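# Dispense one adhesive dot onto each gold pad

## Task

Deposit exactly one dot of the dispenser's paste, roughly 110 microliters, onto every gold pad on the plate. Each dot must stay rounded (not squashed flat) and lie wholly inside its own pad. No adhesive may land anywhere else, other pads included; anything beyond a tiny smear counts as failure. The scrap strip beside the plate may be used for trial dots or purging. Paste that keeps oozing or hangs from the tip as a long string will later drop straight down, even from a height. Finish with the tip raised well above the plate and the arm moved out of the way.

## Robot and tools

Robot: one arm carrying a dispensing head. A motor drives a plunger into a 55 ml paste barrel that feeds a plastic tip with a 3 mm opening. The tool point is the centre of the tip's open end, and its +z axis points out of the tip. For the first 89 mm behind the tip end, the tool is only tip and barrel, about 28 mm wide. Farther back, the wrist camera block (on -y) and the case (mostly on -x) stick out up to 100 mm. With the tip tilted 30 degrees or less, only the tip can touch a flat surface.

Scene frame: the origin sits on the table top under the arm base. +z is up, and +y is to the left when facing along +x. Positions are in metres and orientation is a quaternion in w,x,y,z order. The base may be tilted, and the reported position gets less accurate at long reach.

execute_actions(actions): actions is a list of actions. Each action is a table of up to 15 rows, and each row lasts one control step of 1/30 s, so one action is 0.5 s. If a table has fewer rows, its last row repeats until 15 steps are filled. Each row has 7 numbers, each in [-1, 1], in this order: dx, dy, dz, rx, ry, rz, plunger. The first six are an offset, not a pose. They are measured from the tool point's measured pose at the start of that action, in the tool point's own axes. Every row refers to that same start, not to the previous row. Scaling: 1.0 equals 0.6 m for dx, dy, dz, or 180 degrees for rx, ry, rz. rx, ry, rz form a single rotation vector. For the first action in a call, the start is the last pose reported in this scene. Each step's command is clipped to within 100 mm and 16 degrees of the measured pose. After an action the arm only goes on to the last clipped pose, so a long offset needs more actions. An empty list just returns the current state and images.

Plunger value: +1 advances the plunger at 640 ul/s of barrel volume. -1 retracts it at the same rate, and values in between scale proportionally. Values within 0.01 of zero mean stop, and between actions the plunger is stopped. For example, 0.5 gives 320 ul/s, so about 0.34 s yields 110 ul once flow is established. Flow lags: pressure must build first, so the first push, and the first after any retraction, delivers less than the plunger travel. Pressure remains after the plunger stops, so paste keeps coming out. A big enough retraction ends the flow. An even bigger one opens a gap that the next push must close first. Retraction never sucks paste back in. This behaviour varies with the paste and the fill level, so test on the scrap strip.

Placing dots: hold the tip end about one dot diameter, or slightly less, above the surface. Lower squashes the dot; touching the surface blocks flow; higher gives a thin, wandering thread. A tilted tip throws paste sideways. After flow stops, a thread still joins tip and dot. Lift straight up until it breaks, because a sideways exit drags it into a string. Leftover paste on the tip drops onto the next surface the tip approaches, and paste squeezed out in mid-air eventually falls.

move(target, speed, blocking): target is one 7-number row with the same layout and scale as above. Its offset is taken from the pose in the latest result that shows one, in the tool point's axes. The arm follows a straight path there lasting 0.5 to 10 s; if it needs longer it stops short. speed is in m/s, from 0.002 to 0.5 (default 0.25), and turning is capped at twice that in rad/s. The plunger value is applied from the start until the move ends. The path ignores obstacles and can overshoot or run faster than speed. The arm is stiff, so aiming even slightly beyond a firm contact can trigger a fault; faster moves hit harder. With blocking=false, the result returns after 0.5 s while the arm keeps going. Use wait(0) to check progress, and call wait or stop before any new action or move. The result adds a move: line. done means the arm is at rest near target; off_target, moving, held or fault describe other endings. limits=paced means the pose was clipped, and limits=held means a check blocked some steps. The distance to target is also given.

wait(seconds): 0 to 10 s. The arm holds its last command and any running move continues. stop(): brakes a running move, and a fast move needs room to brake.

zoom_image(camera, region): camera is cam_high (672x504) or cam_wrist (504x504). region is [x0, y0, x1, y1] in pixels from the top-left corner, at most 504 by 504. Images arrive in that camera order.

finished_scene(scene): pass the current scene number. This ends the scene permanently, and the result says whether the goal was met and may give the next task. Do not reply without a tool call.

Result lines: the state line gives pose and velocities. Hand target is where the controller is currently driving the tool point. A pose unreachable line means the clearance check altered or blocked the command. force_n and torque_nm are single wrist-sensor samples in tool axes, taken at the action's end. They read n/a at first, and force is capped at 50 N per axis. A force_n z clearly lower than its in-air value means the tip is pressing on a surface, at the tool point's height. Noise is up to 2.4 N and the fixed offset is usually within 4 N. left_ml is the paste remaining by the motor's count. status is ready, moving, empty (plunger at end of travel), or fault (motor stalled, e.g. blocked tip). A fault clears only with a retraction, and that retraction must be several times longer than a normal stop before the tip leaves the surface. Otherwise the trapped paste gushes out.

Avoid: torque at a joint reaching its limit (132 N m for the big joints, 24.6 N m for the wrists), or any external force of 150 N. Either stops the arm for 10 s. Also avoid motor heat: warnings start at 70 °C and brakes lock at 85 °C. Avoid drops, slams, hard hits and heavy pushing. Joint ranges: elbow 0 to 3.142 rad, pan -3.142 to 3.142, others -6.283 to 6.283. The arm keeps moving while you think.

Each tool is called as name(argument=value, ...), one argument or row to a line, values as JSON.

## Session

execute_actions(
  actions=[],
)

Scene clock: 0.00 s.
end_effector_position=(+0.4354, -0.0104, +0.2395) left_ml=21.8 status=ready force_n=(-1.4, -1.4, +0.7) torque_nm=(-0.41, +0.37, -0.18) end_effector_quat_wxyz=(-0.302, +0.665, +0.678, -0.084) end_effector_velocity=(+0.000, -0.000, +0.000) end_effector_angular_velocity=(-0.000, +0.000, -0.000)
Joint positions: [-0.341 -1.815  1.648 -1.407 -1.57  -1.912]
Joint velocities: [-0.     0.    -0.001  0.001 -0.     0.   ]
Hand target: +0.435, -0.010, +0.240; -0.302, +0.665, +0.678, -0.084

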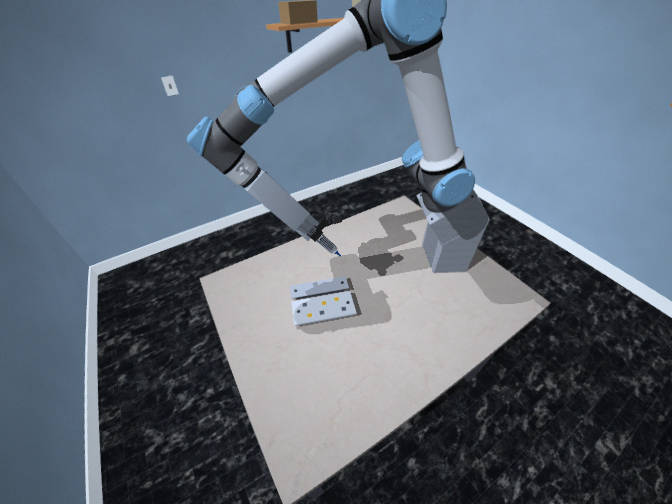

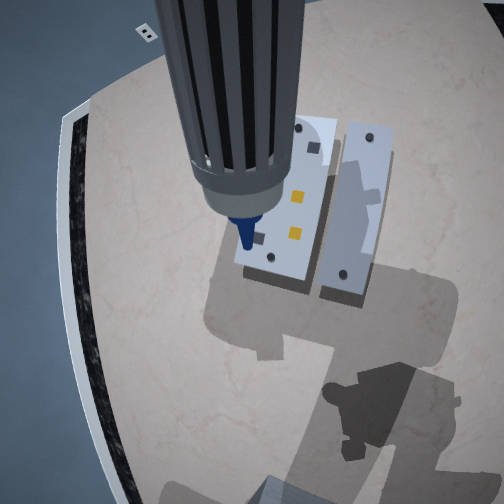

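zoom_image(
  camera="cam_high",
  region=[260, 240, 400, 345],
)

zoom_image(
  camera="cam_wrist",
  region=[200, 90, 420, 310],
)

Region (260, 240, 400, 345) of cam_high's 672x504 image, scaled by 3.600, with more detail than that image has; it fills the top 378 rows of this view, and the rest is white.

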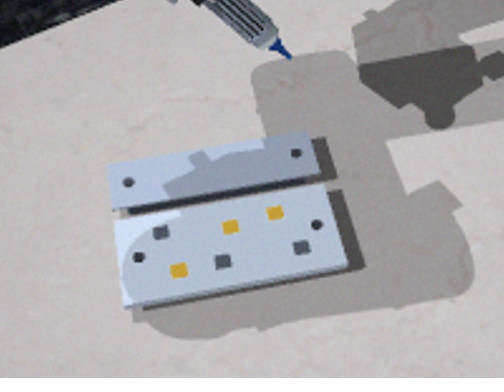

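Region (200, 90, 420, 310) of cam_wrist's 504x504 image, scaled by 2.291, with more detail than that image has.

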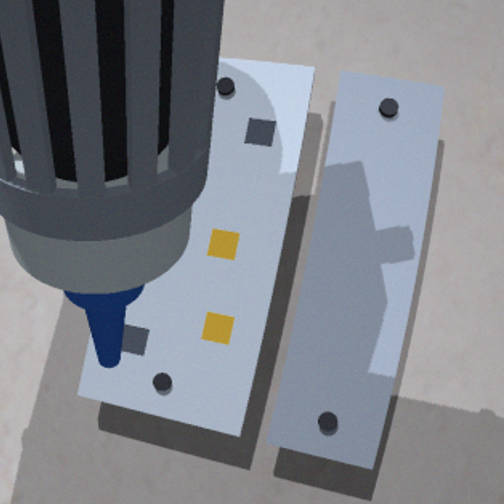

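move(
  target=[-0.0447, 0.0773, 0.1206, -0.1756, -0.1015, 0, 0],
  speed=0.25,
)

Scene clock: 10.40 s.
end_effector_position=(+0.4352, -0.0106, +0.1502) left_ml=21.8 status=ready force_n=(-1.6, -1.8, +0.5) torque_nm=(-0.54, +0.55, -0.26) end_effector_quat_wxyz=(-0.001, +0.700, +0.714, -0.001) end_effector_velocity=(-0.000, +0.001, -0.002) end_effector_angular_velocity=(-0.009, -0.008, +0.002)
Joint positions: [-0.114 -2.263  2.441 -2.347 -1.808 -1.759]
Joint velocities: [ 0.019  0.006  0.013 -0.025 -0.019  0.012]
Hand target: +0.435, -0.011, +0.150; +0.000, +0.700, +0.714, -0.001
Off the commanded pose: 0.001 m, 0 deg.
move: done

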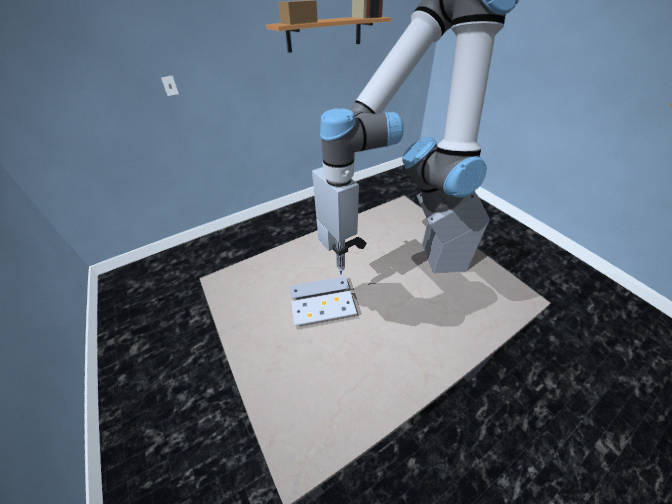

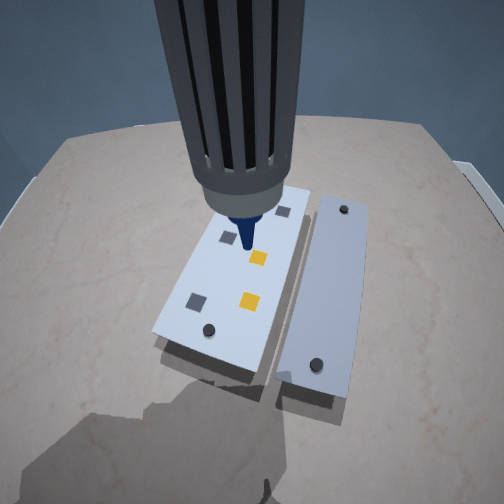

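move(
  target=[0, 0, 0.0833, 0, 0, 0, 0],
  speed=0.15,
)

Scene clock: 16.50 s.
end_effector_position=(+0.4350, -0.0106, +0.1005) left_ml=21.8 status=ready force_n=(-0.7, -2.0, -0.1) torque_nm=(-0.62, +0.22, -0.27) end_effector_quat_wxyz=(-0.001, +0.700, +0.714, -0.001) end_effector_velocity=(+0.001, -0.000, -0.002) end_effector_angular_velocity=(-0.000, -0.000, -0.001)
Joint positions: [-0.167 -2.144  2.51  -2.544 -1.778 -1.804]
Joint velocities: [-0.001  0.008  0.001 -0.01   0.001 -0.   ]
Hand target: +0.435, -0.011, +0.100; -0.001, +0.700, +0.714, -0.001
Off the commanded pose: 0.000 m, 0 deg.
move: done

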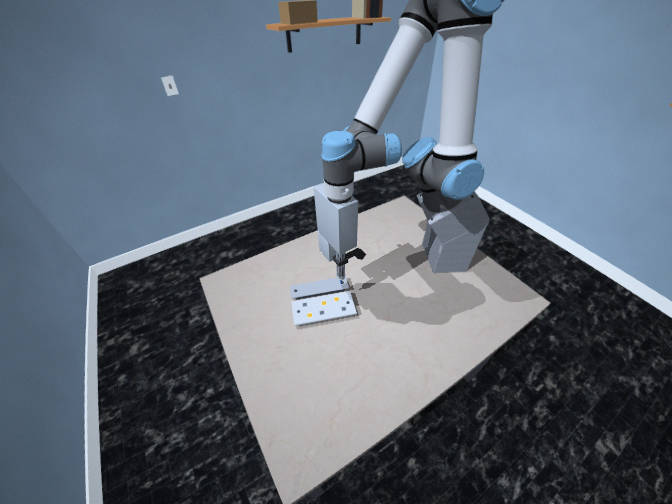

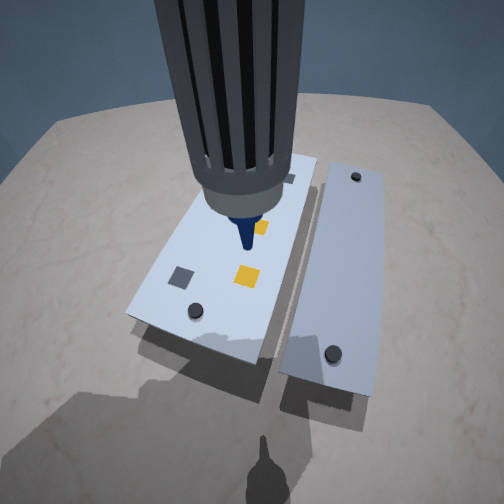

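move(
  target=[-0.1083, 0.0417, 0.0333, 0, 0, 0, 0],
  speed=0.15,
)

Scene clock: 26.40 s.
end_effector_position=(+0.4610, -0.0751, +0.0806) left_ml=21.8 status=ready force_n=(-2.5, -2.2, +0.7) torque_nm=(-0.65, +0.88, -0.20) end_effector_quat_wxyz=(-0.000, +0.700, +0.714, -0.001) end_effector_velocity=(+0.001, -0.002, -0.002) end_effector_angular_velocity=(+0.003, -0.000, +0.001)
Joint positions: [-0.414 -2.118  2.462 -2.55  -1.635 -2.007]
Joint velocities: [-0.015  0.003 -0.002 -0.     0.012 -0.012]
Hand target: +0.461, -0.075, +0.080; -0.000, +0.700, +0.714, -0.001
Off the commanded pose: 0.000 m, 0 deg.
move: done

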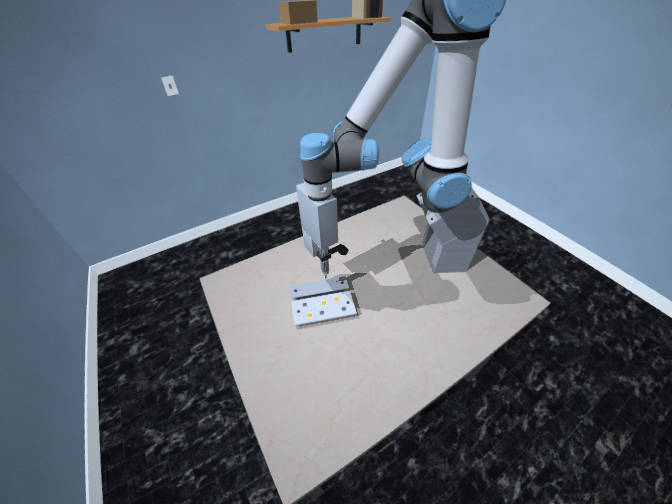

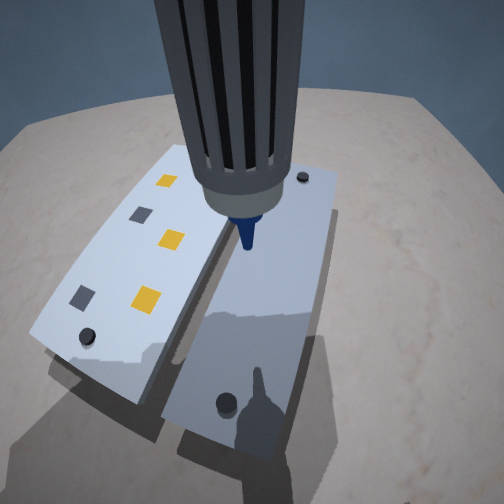

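move(
  target=[0, 0.0167, 0.0417, 0, 0, 0, 0],
  speed=0.08,
)

Scene clock: 28.43 s.
end_effector_position=(+0.4708, -0.0750, +0.0558) left_ml=21.8 status=ready force_n=(-0.4, -0.7, +0.2) torque_nm=(-0.11, +0.09, -0.20) end_effector_quat_wxyz=(-0.000, +0.700, +0.714, -0.001) end_effector_velocity=(+0.002, -0.000, -0.002) end_effector_angular_velocity=(-0.001, -0.001, -0.000)
Joint positions: [-0.404 -2.016  2.458 -2.647 -1.641 -1.999]
Joint velocities: [ 0.002  0.01  -0.001 -0.01  -0.002  0.002]
Hand target: +0.471, -0.075, +0.056; -0.000, +0.700, +0.714, -0.001
Off the commanded pose: 0.000 m, 0 deg.
move: done

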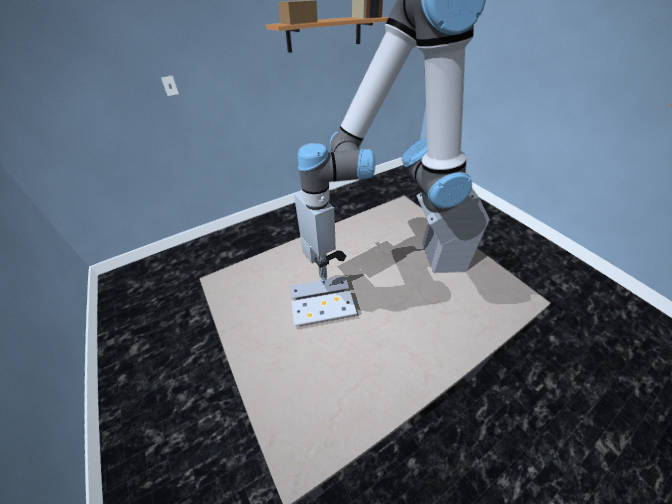

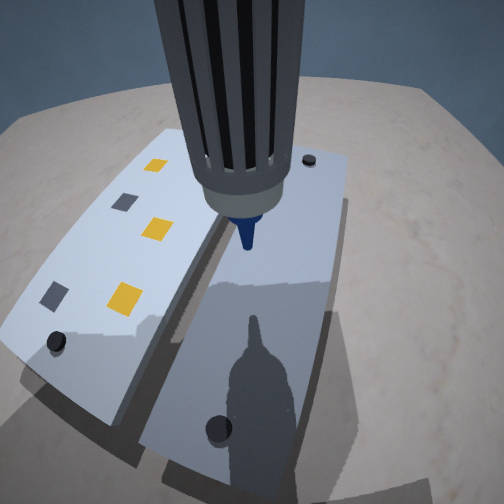

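move(
  target=[0, 0, 0.0347, 0, 0, 0, 0],
  speed=0.06,
)

Scene clock: 32.00 s.
end_effector_position=(+0.4707, -0.0750, +0.0352) left_ml=21.8 status=ready force_n=(-1.7, -0.6, +0.9) torque_nm=(-0.02, +0.51, -0.25) end_effector_quat_wxyz=(-0.000, +0.700, +0.714, -0.001) end_effector_velocity=(-0.000, -0.000, -0.002) end_effector_angular_velocity=(-0.001, +0.000, -0.000)
Joint positions: [-0.41  -1.949  2.471 -2.728 -1.638 -2.004]
Joint velocities: [-0.     0.007  0.002 -0.009 -0.001  0.   ]
Hand target: +0.471, -0.075, +0.035; -0.000, +0.700, +0.714, -0.001
Off the commanded pose: 0.000 m, 0 deg.
move: done

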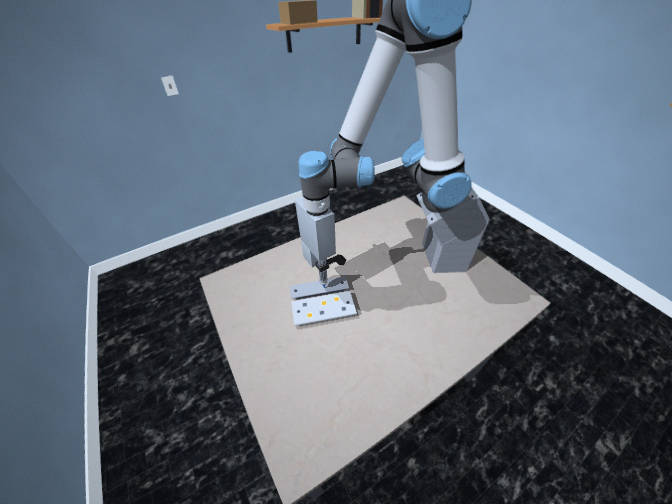

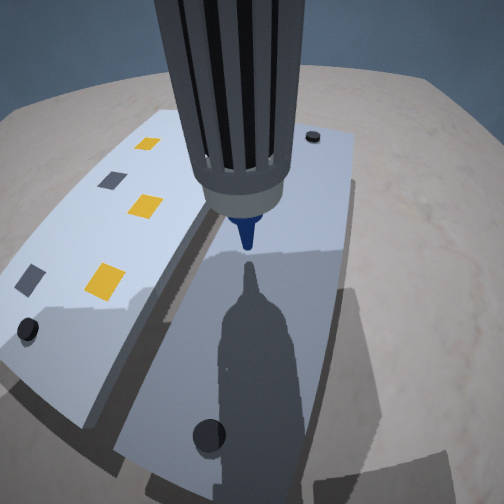

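zoom_image(
  camera="cam_wrist",
  region=[210, 210, 290, 290],
)

Region (210, 210, 290, 290) of cam_wrist's 504x504 image, scaled by 6.300, with more detail than that image has.

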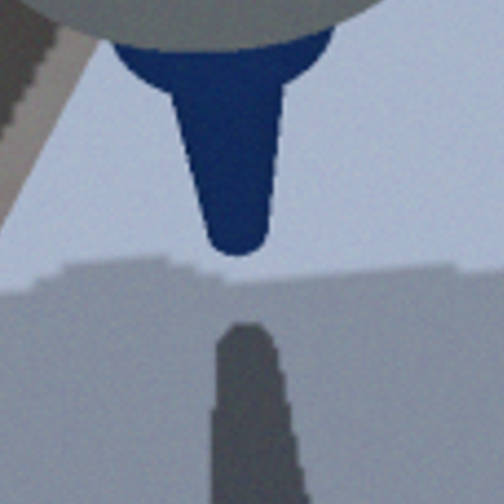

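execute_actions(
  actions=[
    [[0,0,0.003,0,0,0,0]],
  ],
)

zoom_image(
  camera="cam_wrist",
  region=[210, 210, 290, 290],
)

Scene clock: 37.00 s.
end_effector_position=(+0.4707, -0.0750, +0.0334) left_ml=21.8 status=ready force_n=(-2.3, -3.3, -0.4) torque_nm=(-1.11, +0.77, -0.24) end_effector_quat_wxyz=(-0.000, +0.700, +0.714, -0.001) end_effector_velocity=(+0.000, -0.000, -0.000) end_effector_angular_velocity=(-0.000, -0.000, +0.001)
Joint positions: [-0.41  -1.943  2.472 -2.735 -1.637 -2.004]
Joint velocities: [-0.     0.    -0.    -0.001 -0.    -0.001]
Hand target: +0.471, -0.075, +0.033; -0.000, +0.700, +0.714, -0.001
Off the commanded pose: 0.000 m, 0 deg.

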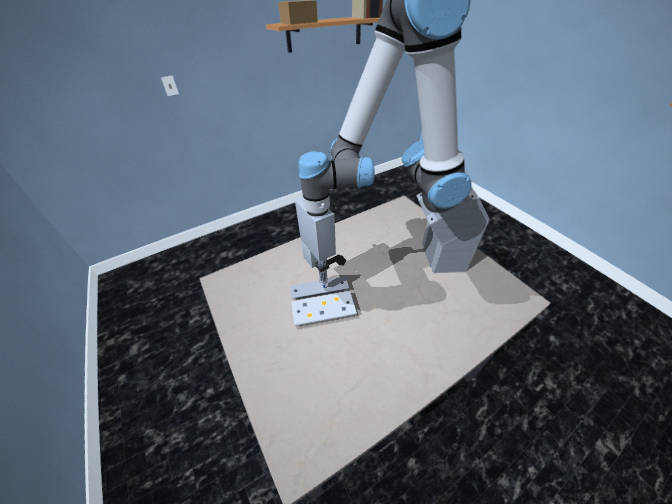

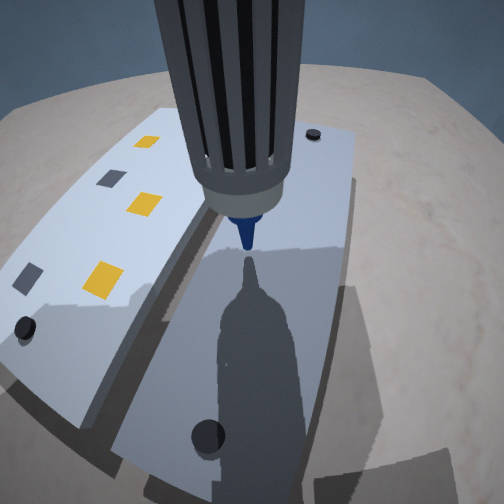

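Region (210, 210, 290, 290) of cam_wrist's 504x504 image, scaled by 6.300, with more detail than that image has.

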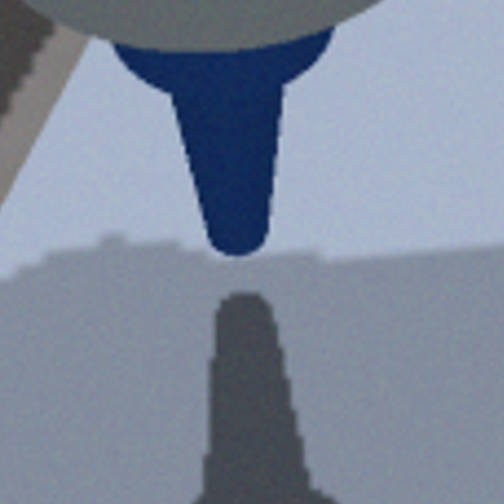

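execute_actions(
  actions=[
    [[0,0,0,0,0,0,0.344]],
  ],
)

zoom_image(
  camera="cam_wrist",
  region=[210, 210, 290, 290],
)

Scene clock: 42.20 s.
end_effector_position=(+0.4707, -0.0750, +0.0334) left_ml=21.7 status=moving force_n=(-0.1, -2.9, -0.4) torque_nm=(-0.89, -0.07, -0.24) end_effector_quat_wxyz=(-0.000, +0.700, +0.714, -0.001) end_effector_velocity=(-0.001, +0.001, -0.000) end_effector_angular_velocity=(+0.001, +0.001, +0.000)
Joint positions: [-0.41  -1.943  2.472 -2.735 -1.637 -2.004]
Joint velocities: [-0.    -0.001  0.001  0.002  0.    -0.   ]
Hand target: +0.471, -0.075, +0.033; -0.000, +0.700, +0.714, -0.001
Off the commanded pose: 0.000 m, 0 deg.

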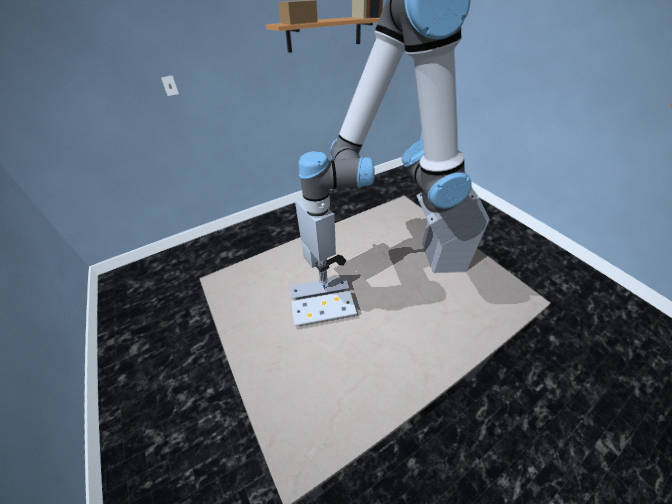

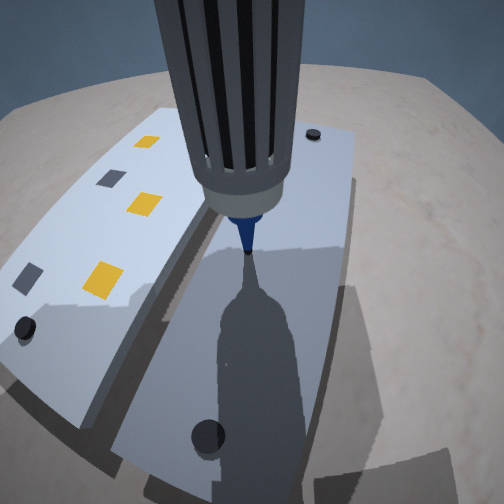

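Region (210, 210, 290, 290) of cam_wrist's 504x504 image, scaled by 6.300, with more detail than that image has.

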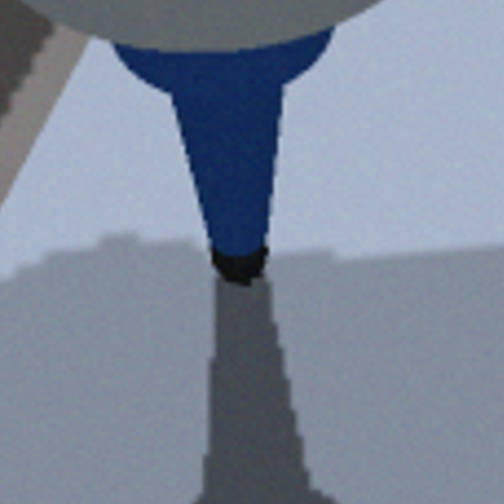

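wait(
  seconds=3,
)

zoom_image(
  camera="cam_wrist",
  region=[210, 210, 290, 290],
)

Scene clock: 45.73 s.
end_effector_position=(+0.4707, -0.0750, +0.0334) left_ml=21.7 status=ready force_n=(-1.6, -1.7, +0.0) torque_nm=(-0.48, +0.50, -0.30) end_effector_quat_wxyz=(-0.000, +0.700, +0.714, -0.001) end_effector_velocity=(+0.001, +0.000, +0.000) end_effector_angular_velocity=(+0.000, -0.002, +0.001)
Joint positions: [-0.41  -1.943  2.472 -2.735 -1.637 -2.004]
Joint velocities: [ 0.     0.    -0.001 -0.001  0.001 -0.001]
Hand target: +0.471, -0.075, +0.033; -0.000, +0.700, +0.714, -0.001
Off the commanded pose: 0.000 m, 0 deg.
wait: 3.00 s; at rest from the start

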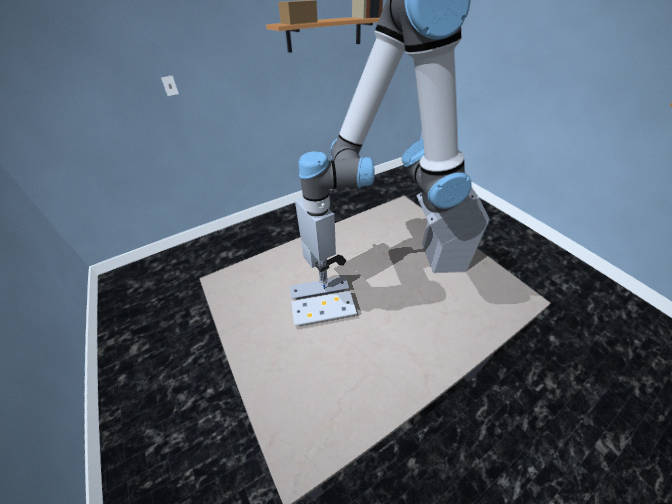

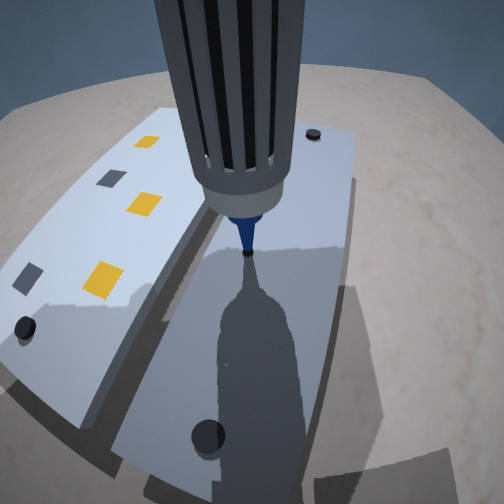

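Region (210, 210, 290, 290) of cam_wrist's 504x504 image, scaled by 6.300, with more detail than that image has.

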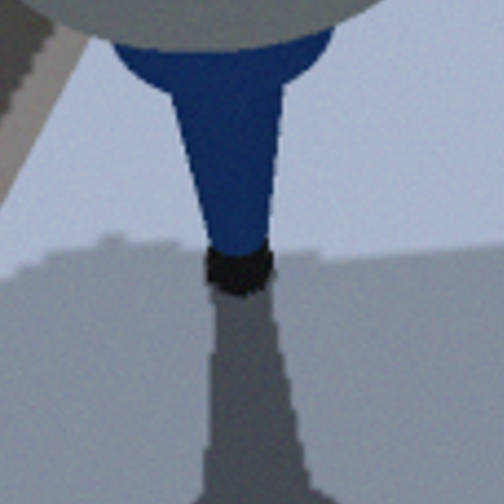

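wait(
  seconds=6,
)

zoom_image(
  camera="cam_wrist",
  region=[210, 210, 290, 290],
)

Scene clock: 52.57 s.
end_effector_position=(+0.4707, -0.0750, +0.0334) left_ml=21.7 status=ready force_n=(-1.9, -1.5, +0.5) torque_nm=(-0.37, +0.61, -0.25) end_effector_quat_wxyz=(-0.000, +0.700, +0.714, -0.001) end_effector_velocity=(-0.000, -0.001, -0.000) end_effector_angular_velocity=(-0.001, +0.001, -0.000)
Joint positions: [-0.41  -1.943  2.472 -2.735 -1.637 -2.004]
Joint velocities: [ 0.     0.     0.     0.    -0.001  0.   ]
Hand target: +0.471, -0.075, +0.033; -0.000, +0.700, +0.714, -0.001
Off the commanded pose: 0.000 m, 0 deg.
wait: 6.00 s; at rest from the start

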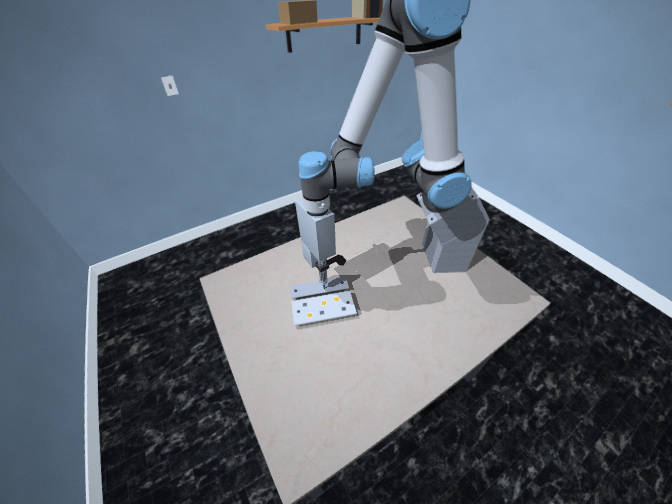

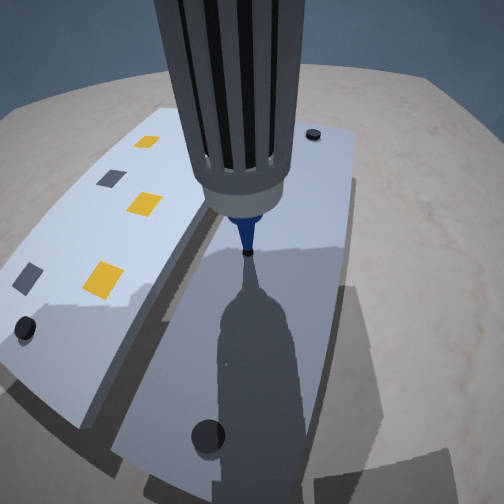

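Region (210, 210, 290, 290) of cam_wrist's 504x504 image, scaled by 6.300, with more detail than that image has.

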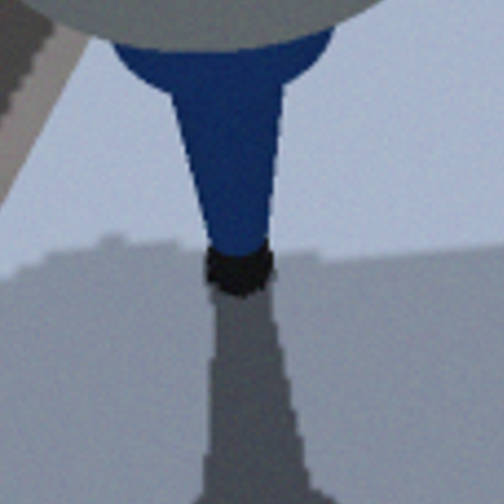

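move(
  target=[0, 0, -0.03, 0, 0, 0, 0],
  speed=0.04,
)

zoom_image(
  camera="cam_wrist",
  region=[200, 210, 300, 310],
)

Scene clock: 55.10 s.
end_effector_position=(+0.4708, -0.0750, +0.0511) left_ml=21.7 status=ready force_n=(-1.2, -1.4, +1.0) torque_nm=(-0.35, +0.41, -0.24) end_effector_quat_wxyz=(-0.000, +0.700, +0.714, -0.001) end_effector_velocity=(-0.000, -0.000, +0.003) end_effector_angular_velocity=(-0.000, +0.002, +0.001)
Joint positions: [-0.406 -2.001  2.461 -2.666 -1.64  -2.   ]
Joint velocities: [ 0.    -0.008 -0.003  0.012 -0.001 -0.001]
Hand target: +0.471, -0.075, +0.051; -0.000, +0.700, +0.714, -0.001
Off the commanded pose: 0.000 m, 0 deg.
move: done

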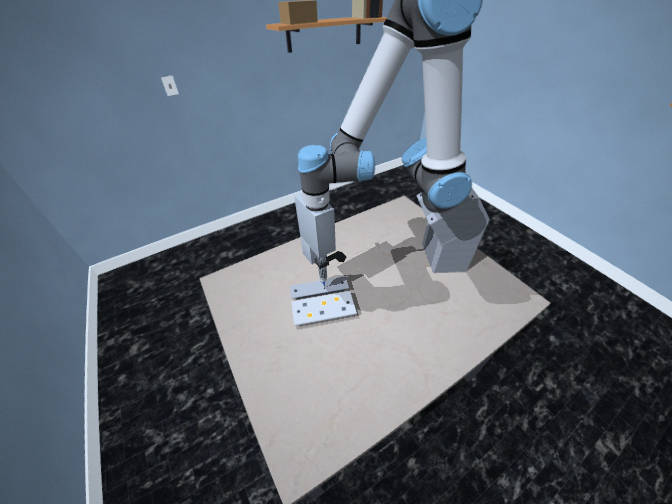

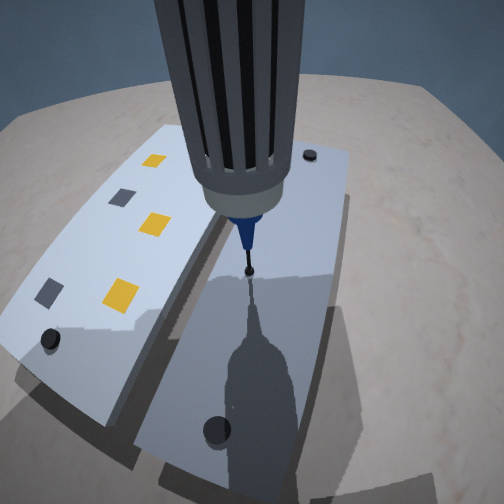

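Region (200, 210, 300, 310) of cam_wrist's 504x504 image, scaled by 5.040, with more detail than that image has.

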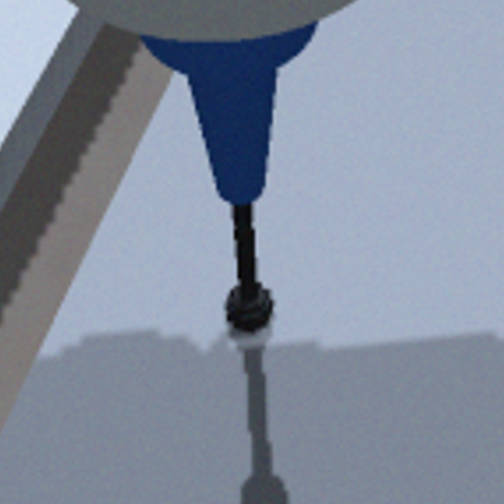

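move(
  target=[0, 0, -0.025, 0, 0, 0, 0],
  speed=0.04,
)

zoom_image(
  camera="cam_wrist",
  region=[200, 210, 300, 310],
)

Scene clock: 57.07 s.
end_effector_position=(+0.4709, -0.0749, +0.0658) left_ml=21.7 status=ready force_n=(-0.5, -0.9, -0.3) torque_nm=(-0.22, +0.03, -0.18) end_effector_quat_wxyz=(-0.000, +0.700, +0.714, -0.001) end_effector_velocity=(+0.000, -0.001, +0.003) end_effector_angular_velocity=(-0.001, -0.000, -0.001)
Joint positions: [-0.401 -2.047  2.45  -2.608 -1.643 -1.997]
Joint velocities: [ 0.    -0.009 -0.003  0.011 -0.001  0.001]
Hand target: +0.471, -0.075, +0.066; -0.000, +0.700, +0.714, -0.001
Off the commanded pose: 0.000 m, 0 deg.
move: done

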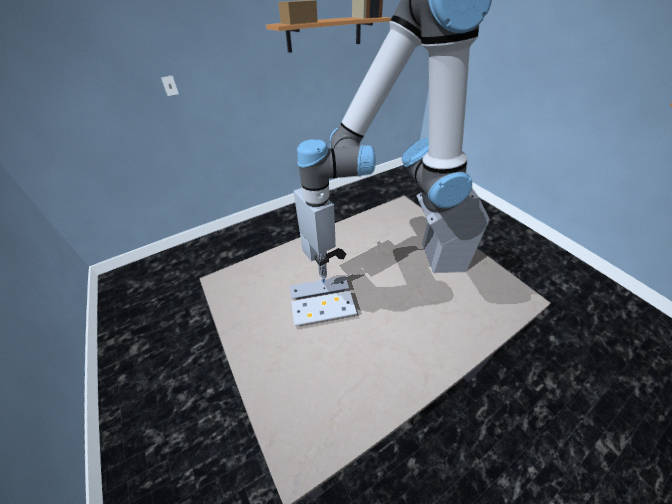

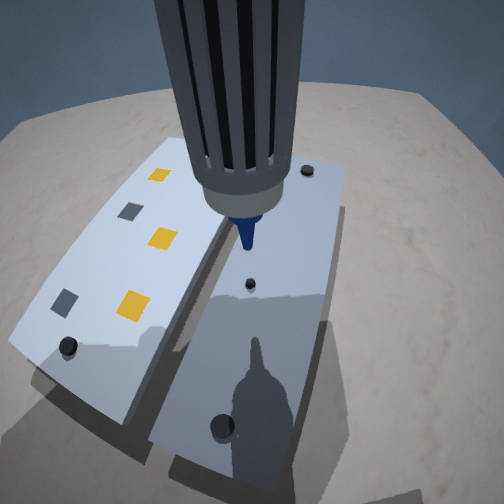

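Region (200, 210, 300, 310) of cam_wrist's 504x504 image, scaled by 5.040, with more detail than that image has.

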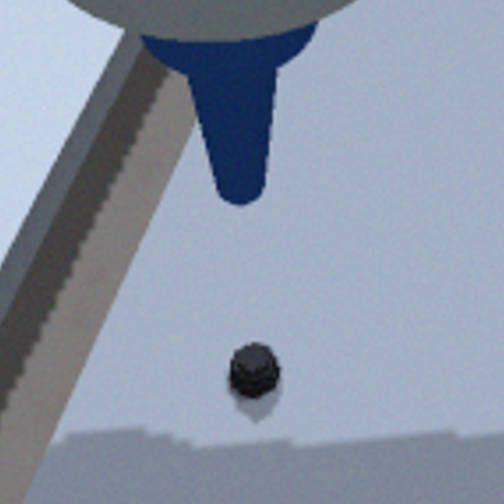

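move(
  target=[-0.0083, 0.0417, 0.0497, 0, 0, 0, 0],
  speed=0.08,
)

zoom_image(
  camera="cam_wrist",
  region=[210, 210, 290, 290],
)

Scene clock: 62.13 s.
end_effector_position=(+0.4957, -0.0795, +0.0361) left_ml=21.7 status=ready force_n=(-0.9, -1.7, +0.4) torque_nm=(-0.44, +0.23, -0.19) end_effector_quat_wxyz=(-0.000, +0.700, +0.714, -0.001) end_effector_velocity=(+0.002, -0.000, -0.002) end_effector_angular_velocity=(+0.000, -0.001, +0.001)
Joint positions: [-0.389 -1.905  2.402 -2.702 -1.65  -1.987]
Joint velocities: [ 0.002  0.009 -0.004 -0.006 -0.001  0.001]
Hand target: +0.496, -0.079, +0.036; -0.000, +0.700, +0.714, -0.001
Off the commanded pose: 0.000 m, 0 deg.
move: done

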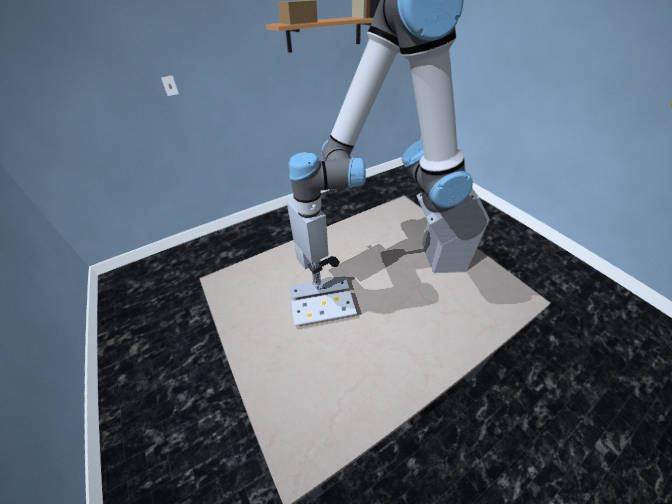

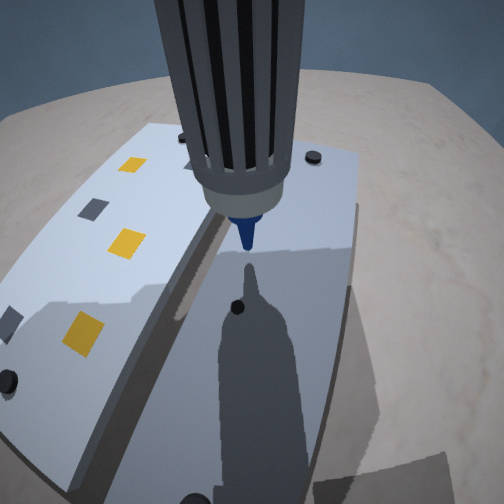

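Region (210, 210, 290, 290) of cam_wrist's 504x504 image, scaled by 6.300, with more detail than that image has.

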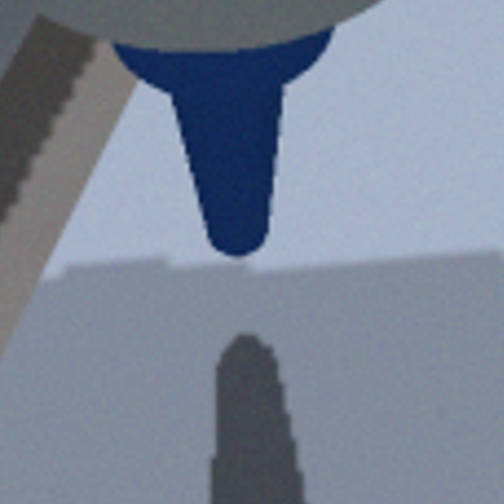

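execute_actions(
  actions=[
    [[0,0,0.0038,0,0,0,0],[0,0,0.0038,0,0,0,0],[0,0,0.0038,0,0,0,0],[0,0,0.0038,0,0,0,0],[0,0,0.0038,0,0,0,0],[0,0,0.0038,0,0,0,0],[0,0,0.0038,0,0,0,0],[0,0,0.0038,0,0,0,0],[0,0,0.0038,0,0,0,0.737]],
  ],
)

wait(
  seconds=4,
)

zoom_image(
  camera="cam_wrist",
  region=[210, 210, 290, 290],
)

Scene clock: 65.73 s.
end_effector_position=(+0.4957, -0.0795, +0.0339) left_ml=21.6 status=moving force_n=(-0.5, -0.1, +1.3) torque_nm=(+0.12, +0.04, -0.20) end_effector_quat_wxyz=(-0.000, +0.700, +0.714, -0.001) end_effector_velocity=(-0.001, -0.000, -0.001) end_effector_angular_velocity=(-0.001, +0.002, -0.000)
Joint positions: [-0.39  -1.898  2.403 -2.71  -1.65  -1.987]
Joint velocities: [-0.     0.002  0.001 -0.001 -0.001 -0.   ]
Hand target: +0.496, -0.079, +0.034; -0.000, +0.700, +0.714, -0.001
Off the commanded pose: 0.000 m, 0 deg.

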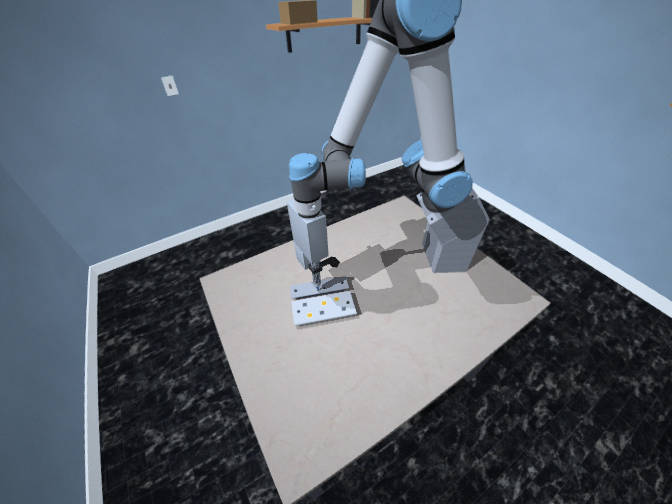

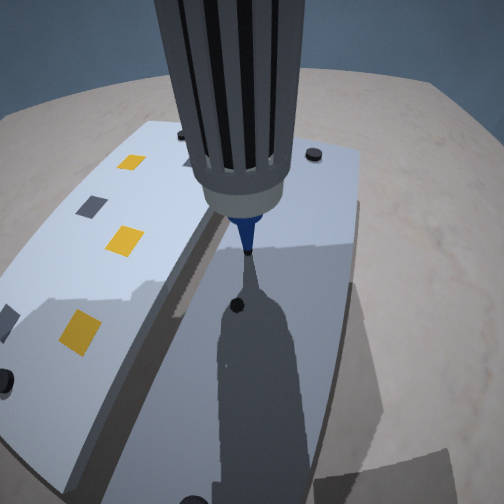

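Scene clock: 69.73 s.
end_effector_position=(+0.4957, -0.0795, +0.0338) left_ml=21.6 status=ready force_n=(-2.3, -0.8, +1.1) torque_nm=(-0.21, +0.77, -0.28) end_effector_quat_wxyz=(-0.000, +0.700, +0.714, -0.001) end_effector_velocity=(+0.000, -0.000, +0.000) end_effector_angular_velocity=(-0.000, -0.001, -0.000)
Joint positions: [-0.39  -1.898  2.403 -2.71  -1.65  -1.987]
Joint velocities: [ 0. -0. -0. -0.  0.  0.]
Hand target: +0.496, -0.079, +0.034; -0.000, +0.700, +0.714, -0.001
Off the commanded pose: 0.000 m, 0 deg.
wait: 4.00 s; at rest by 0.20 s

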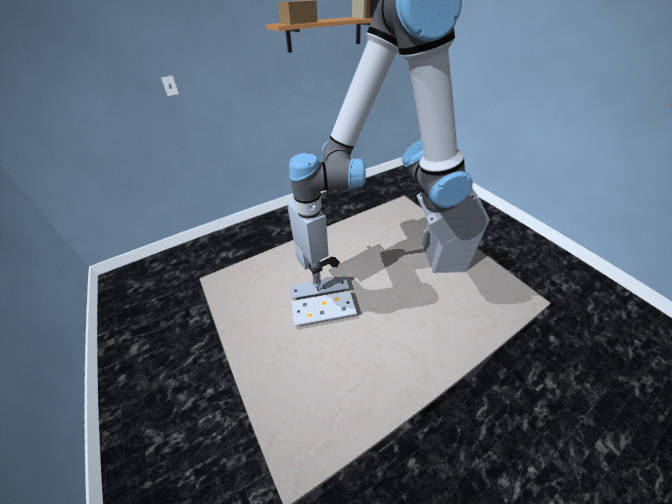

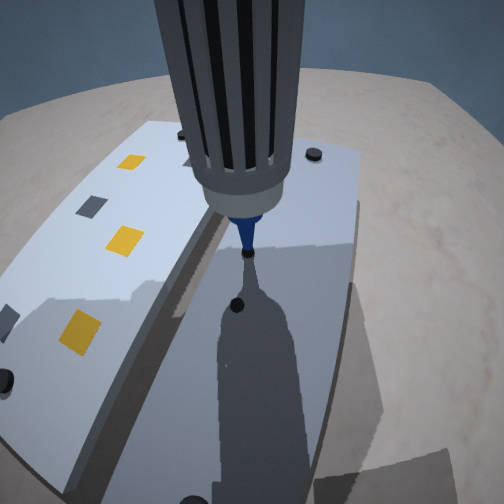

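Region (210, 210, 290, 290) of cam_wrist's 504x504 image, scaled by 6.300, with more detail than that image has.

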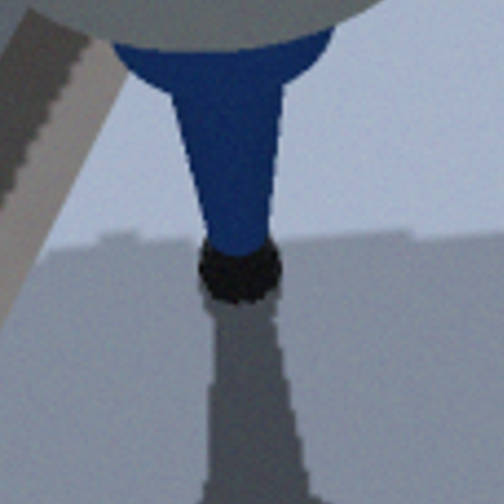

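move(
  target=[0, 0, -0.05, 0, 0, 0, 0],
  speed=0.08,
)

zoom_image(
  camera="cam_wrist",
  region=[190, 220, 310, 340],
)

Scene clock: 81.77 s.
end_effector_position=(+0.4958, -0.0794, +0.0636) left_ml=21.6 status=ready force_n=(-1.3, -0.9, +0.9) torque_nm=(-0.17, +0.52, -0.23) end_effector_quat_wxyz=(-0.000, +0.700, +0.714, -0.001) end_effector_velocity=(+0.001, -0.000, +0.003) end_effector_angular_velocity=(+0.000, -0.001, +0.000)
Joint positions: [-0.381 -1.986  2.385 -2.603 -1.655 -1.98 ]
Joint velocities: [ 0.    -0.007 -0.003  0.01   0.    -0.   ]
Hand target: +0.496, -0.079, +0.064; -0.000, +0.700, +0.714, -0.001
Off the commanded pose: 0.000 m, 0 deg.
move: done

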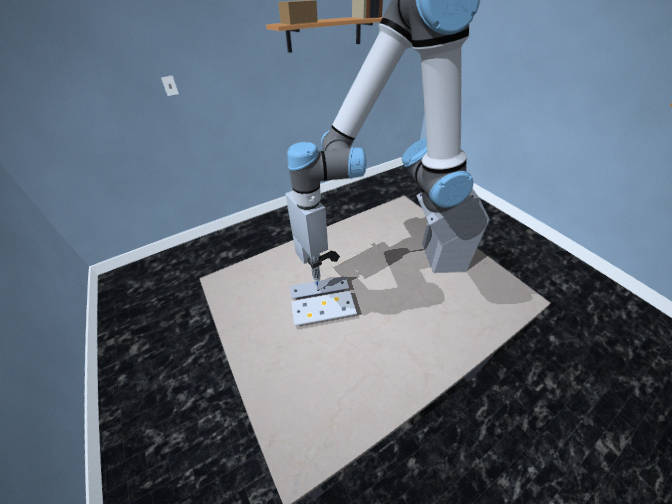

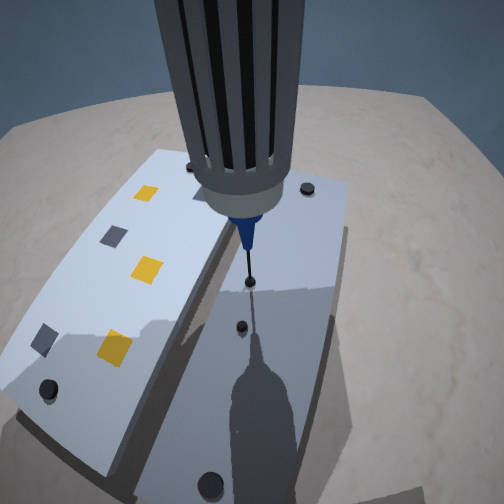

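Region (190, 220, 310, 340) of cam_wrist's 504x504 image, scaled by 4.200, with more detail than that image has.

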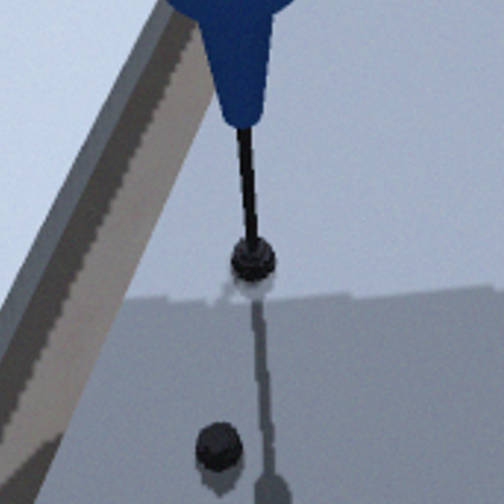

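move(
  target=[0, 0, -0.01, 0, 0, 0, 0],
  speed=0.04,
)

zoom_image(
  camera="cam_wrist",
  region=[190, 220, 310, 340],
)

Scene clock: 84.67 s.
end_effector_position=(+0.4958, -0.0794, +0.0693) left_ml=21.6 status=ready force_n=(-0.9, -0.8, -0.8) torque_nm=(-0.13, +0.24, -0.28) end_effector_quat_wxyz=(-0.000, +0.700, +0.714, -0.001) end_effector_velocity=(+0.001, -0.000, +0.003) end_effector_angular_velocity=(-0.001, -0.002, +0.000)
Joint positions: [-0.379 -2.001  2.38  -2.583 -1.656 -1.978]
Joint velocities: [ 0.001 -0.008 -0.003  0.009 -0.     0.   ]
Hand target: +0.496, -0.079, +0.070; -0.000, +0.700, +0.714, -0.001
Off the commanded pose: 0.000 m, 0 deg.
move: done

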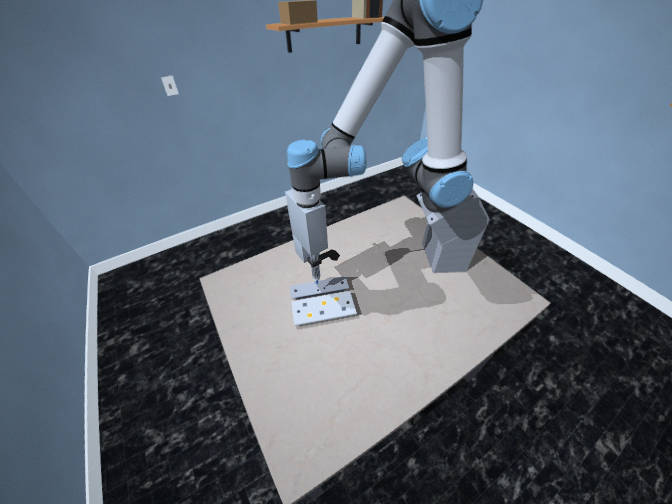

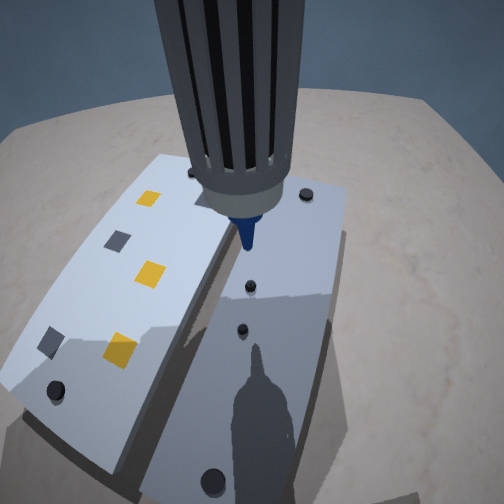

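Region (190, 220, 310, 340) of cam_wrist's 504x504 image, scaled by 4.200, with more detail than that image has.

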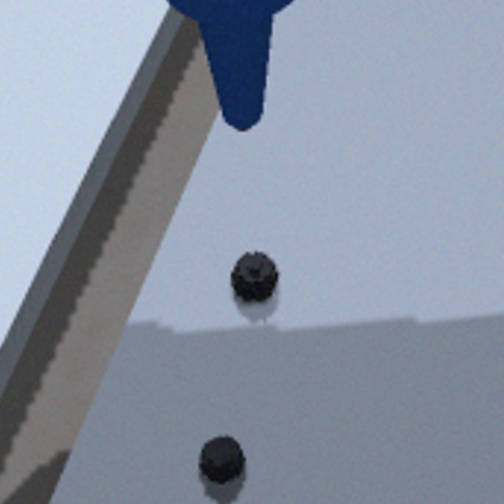

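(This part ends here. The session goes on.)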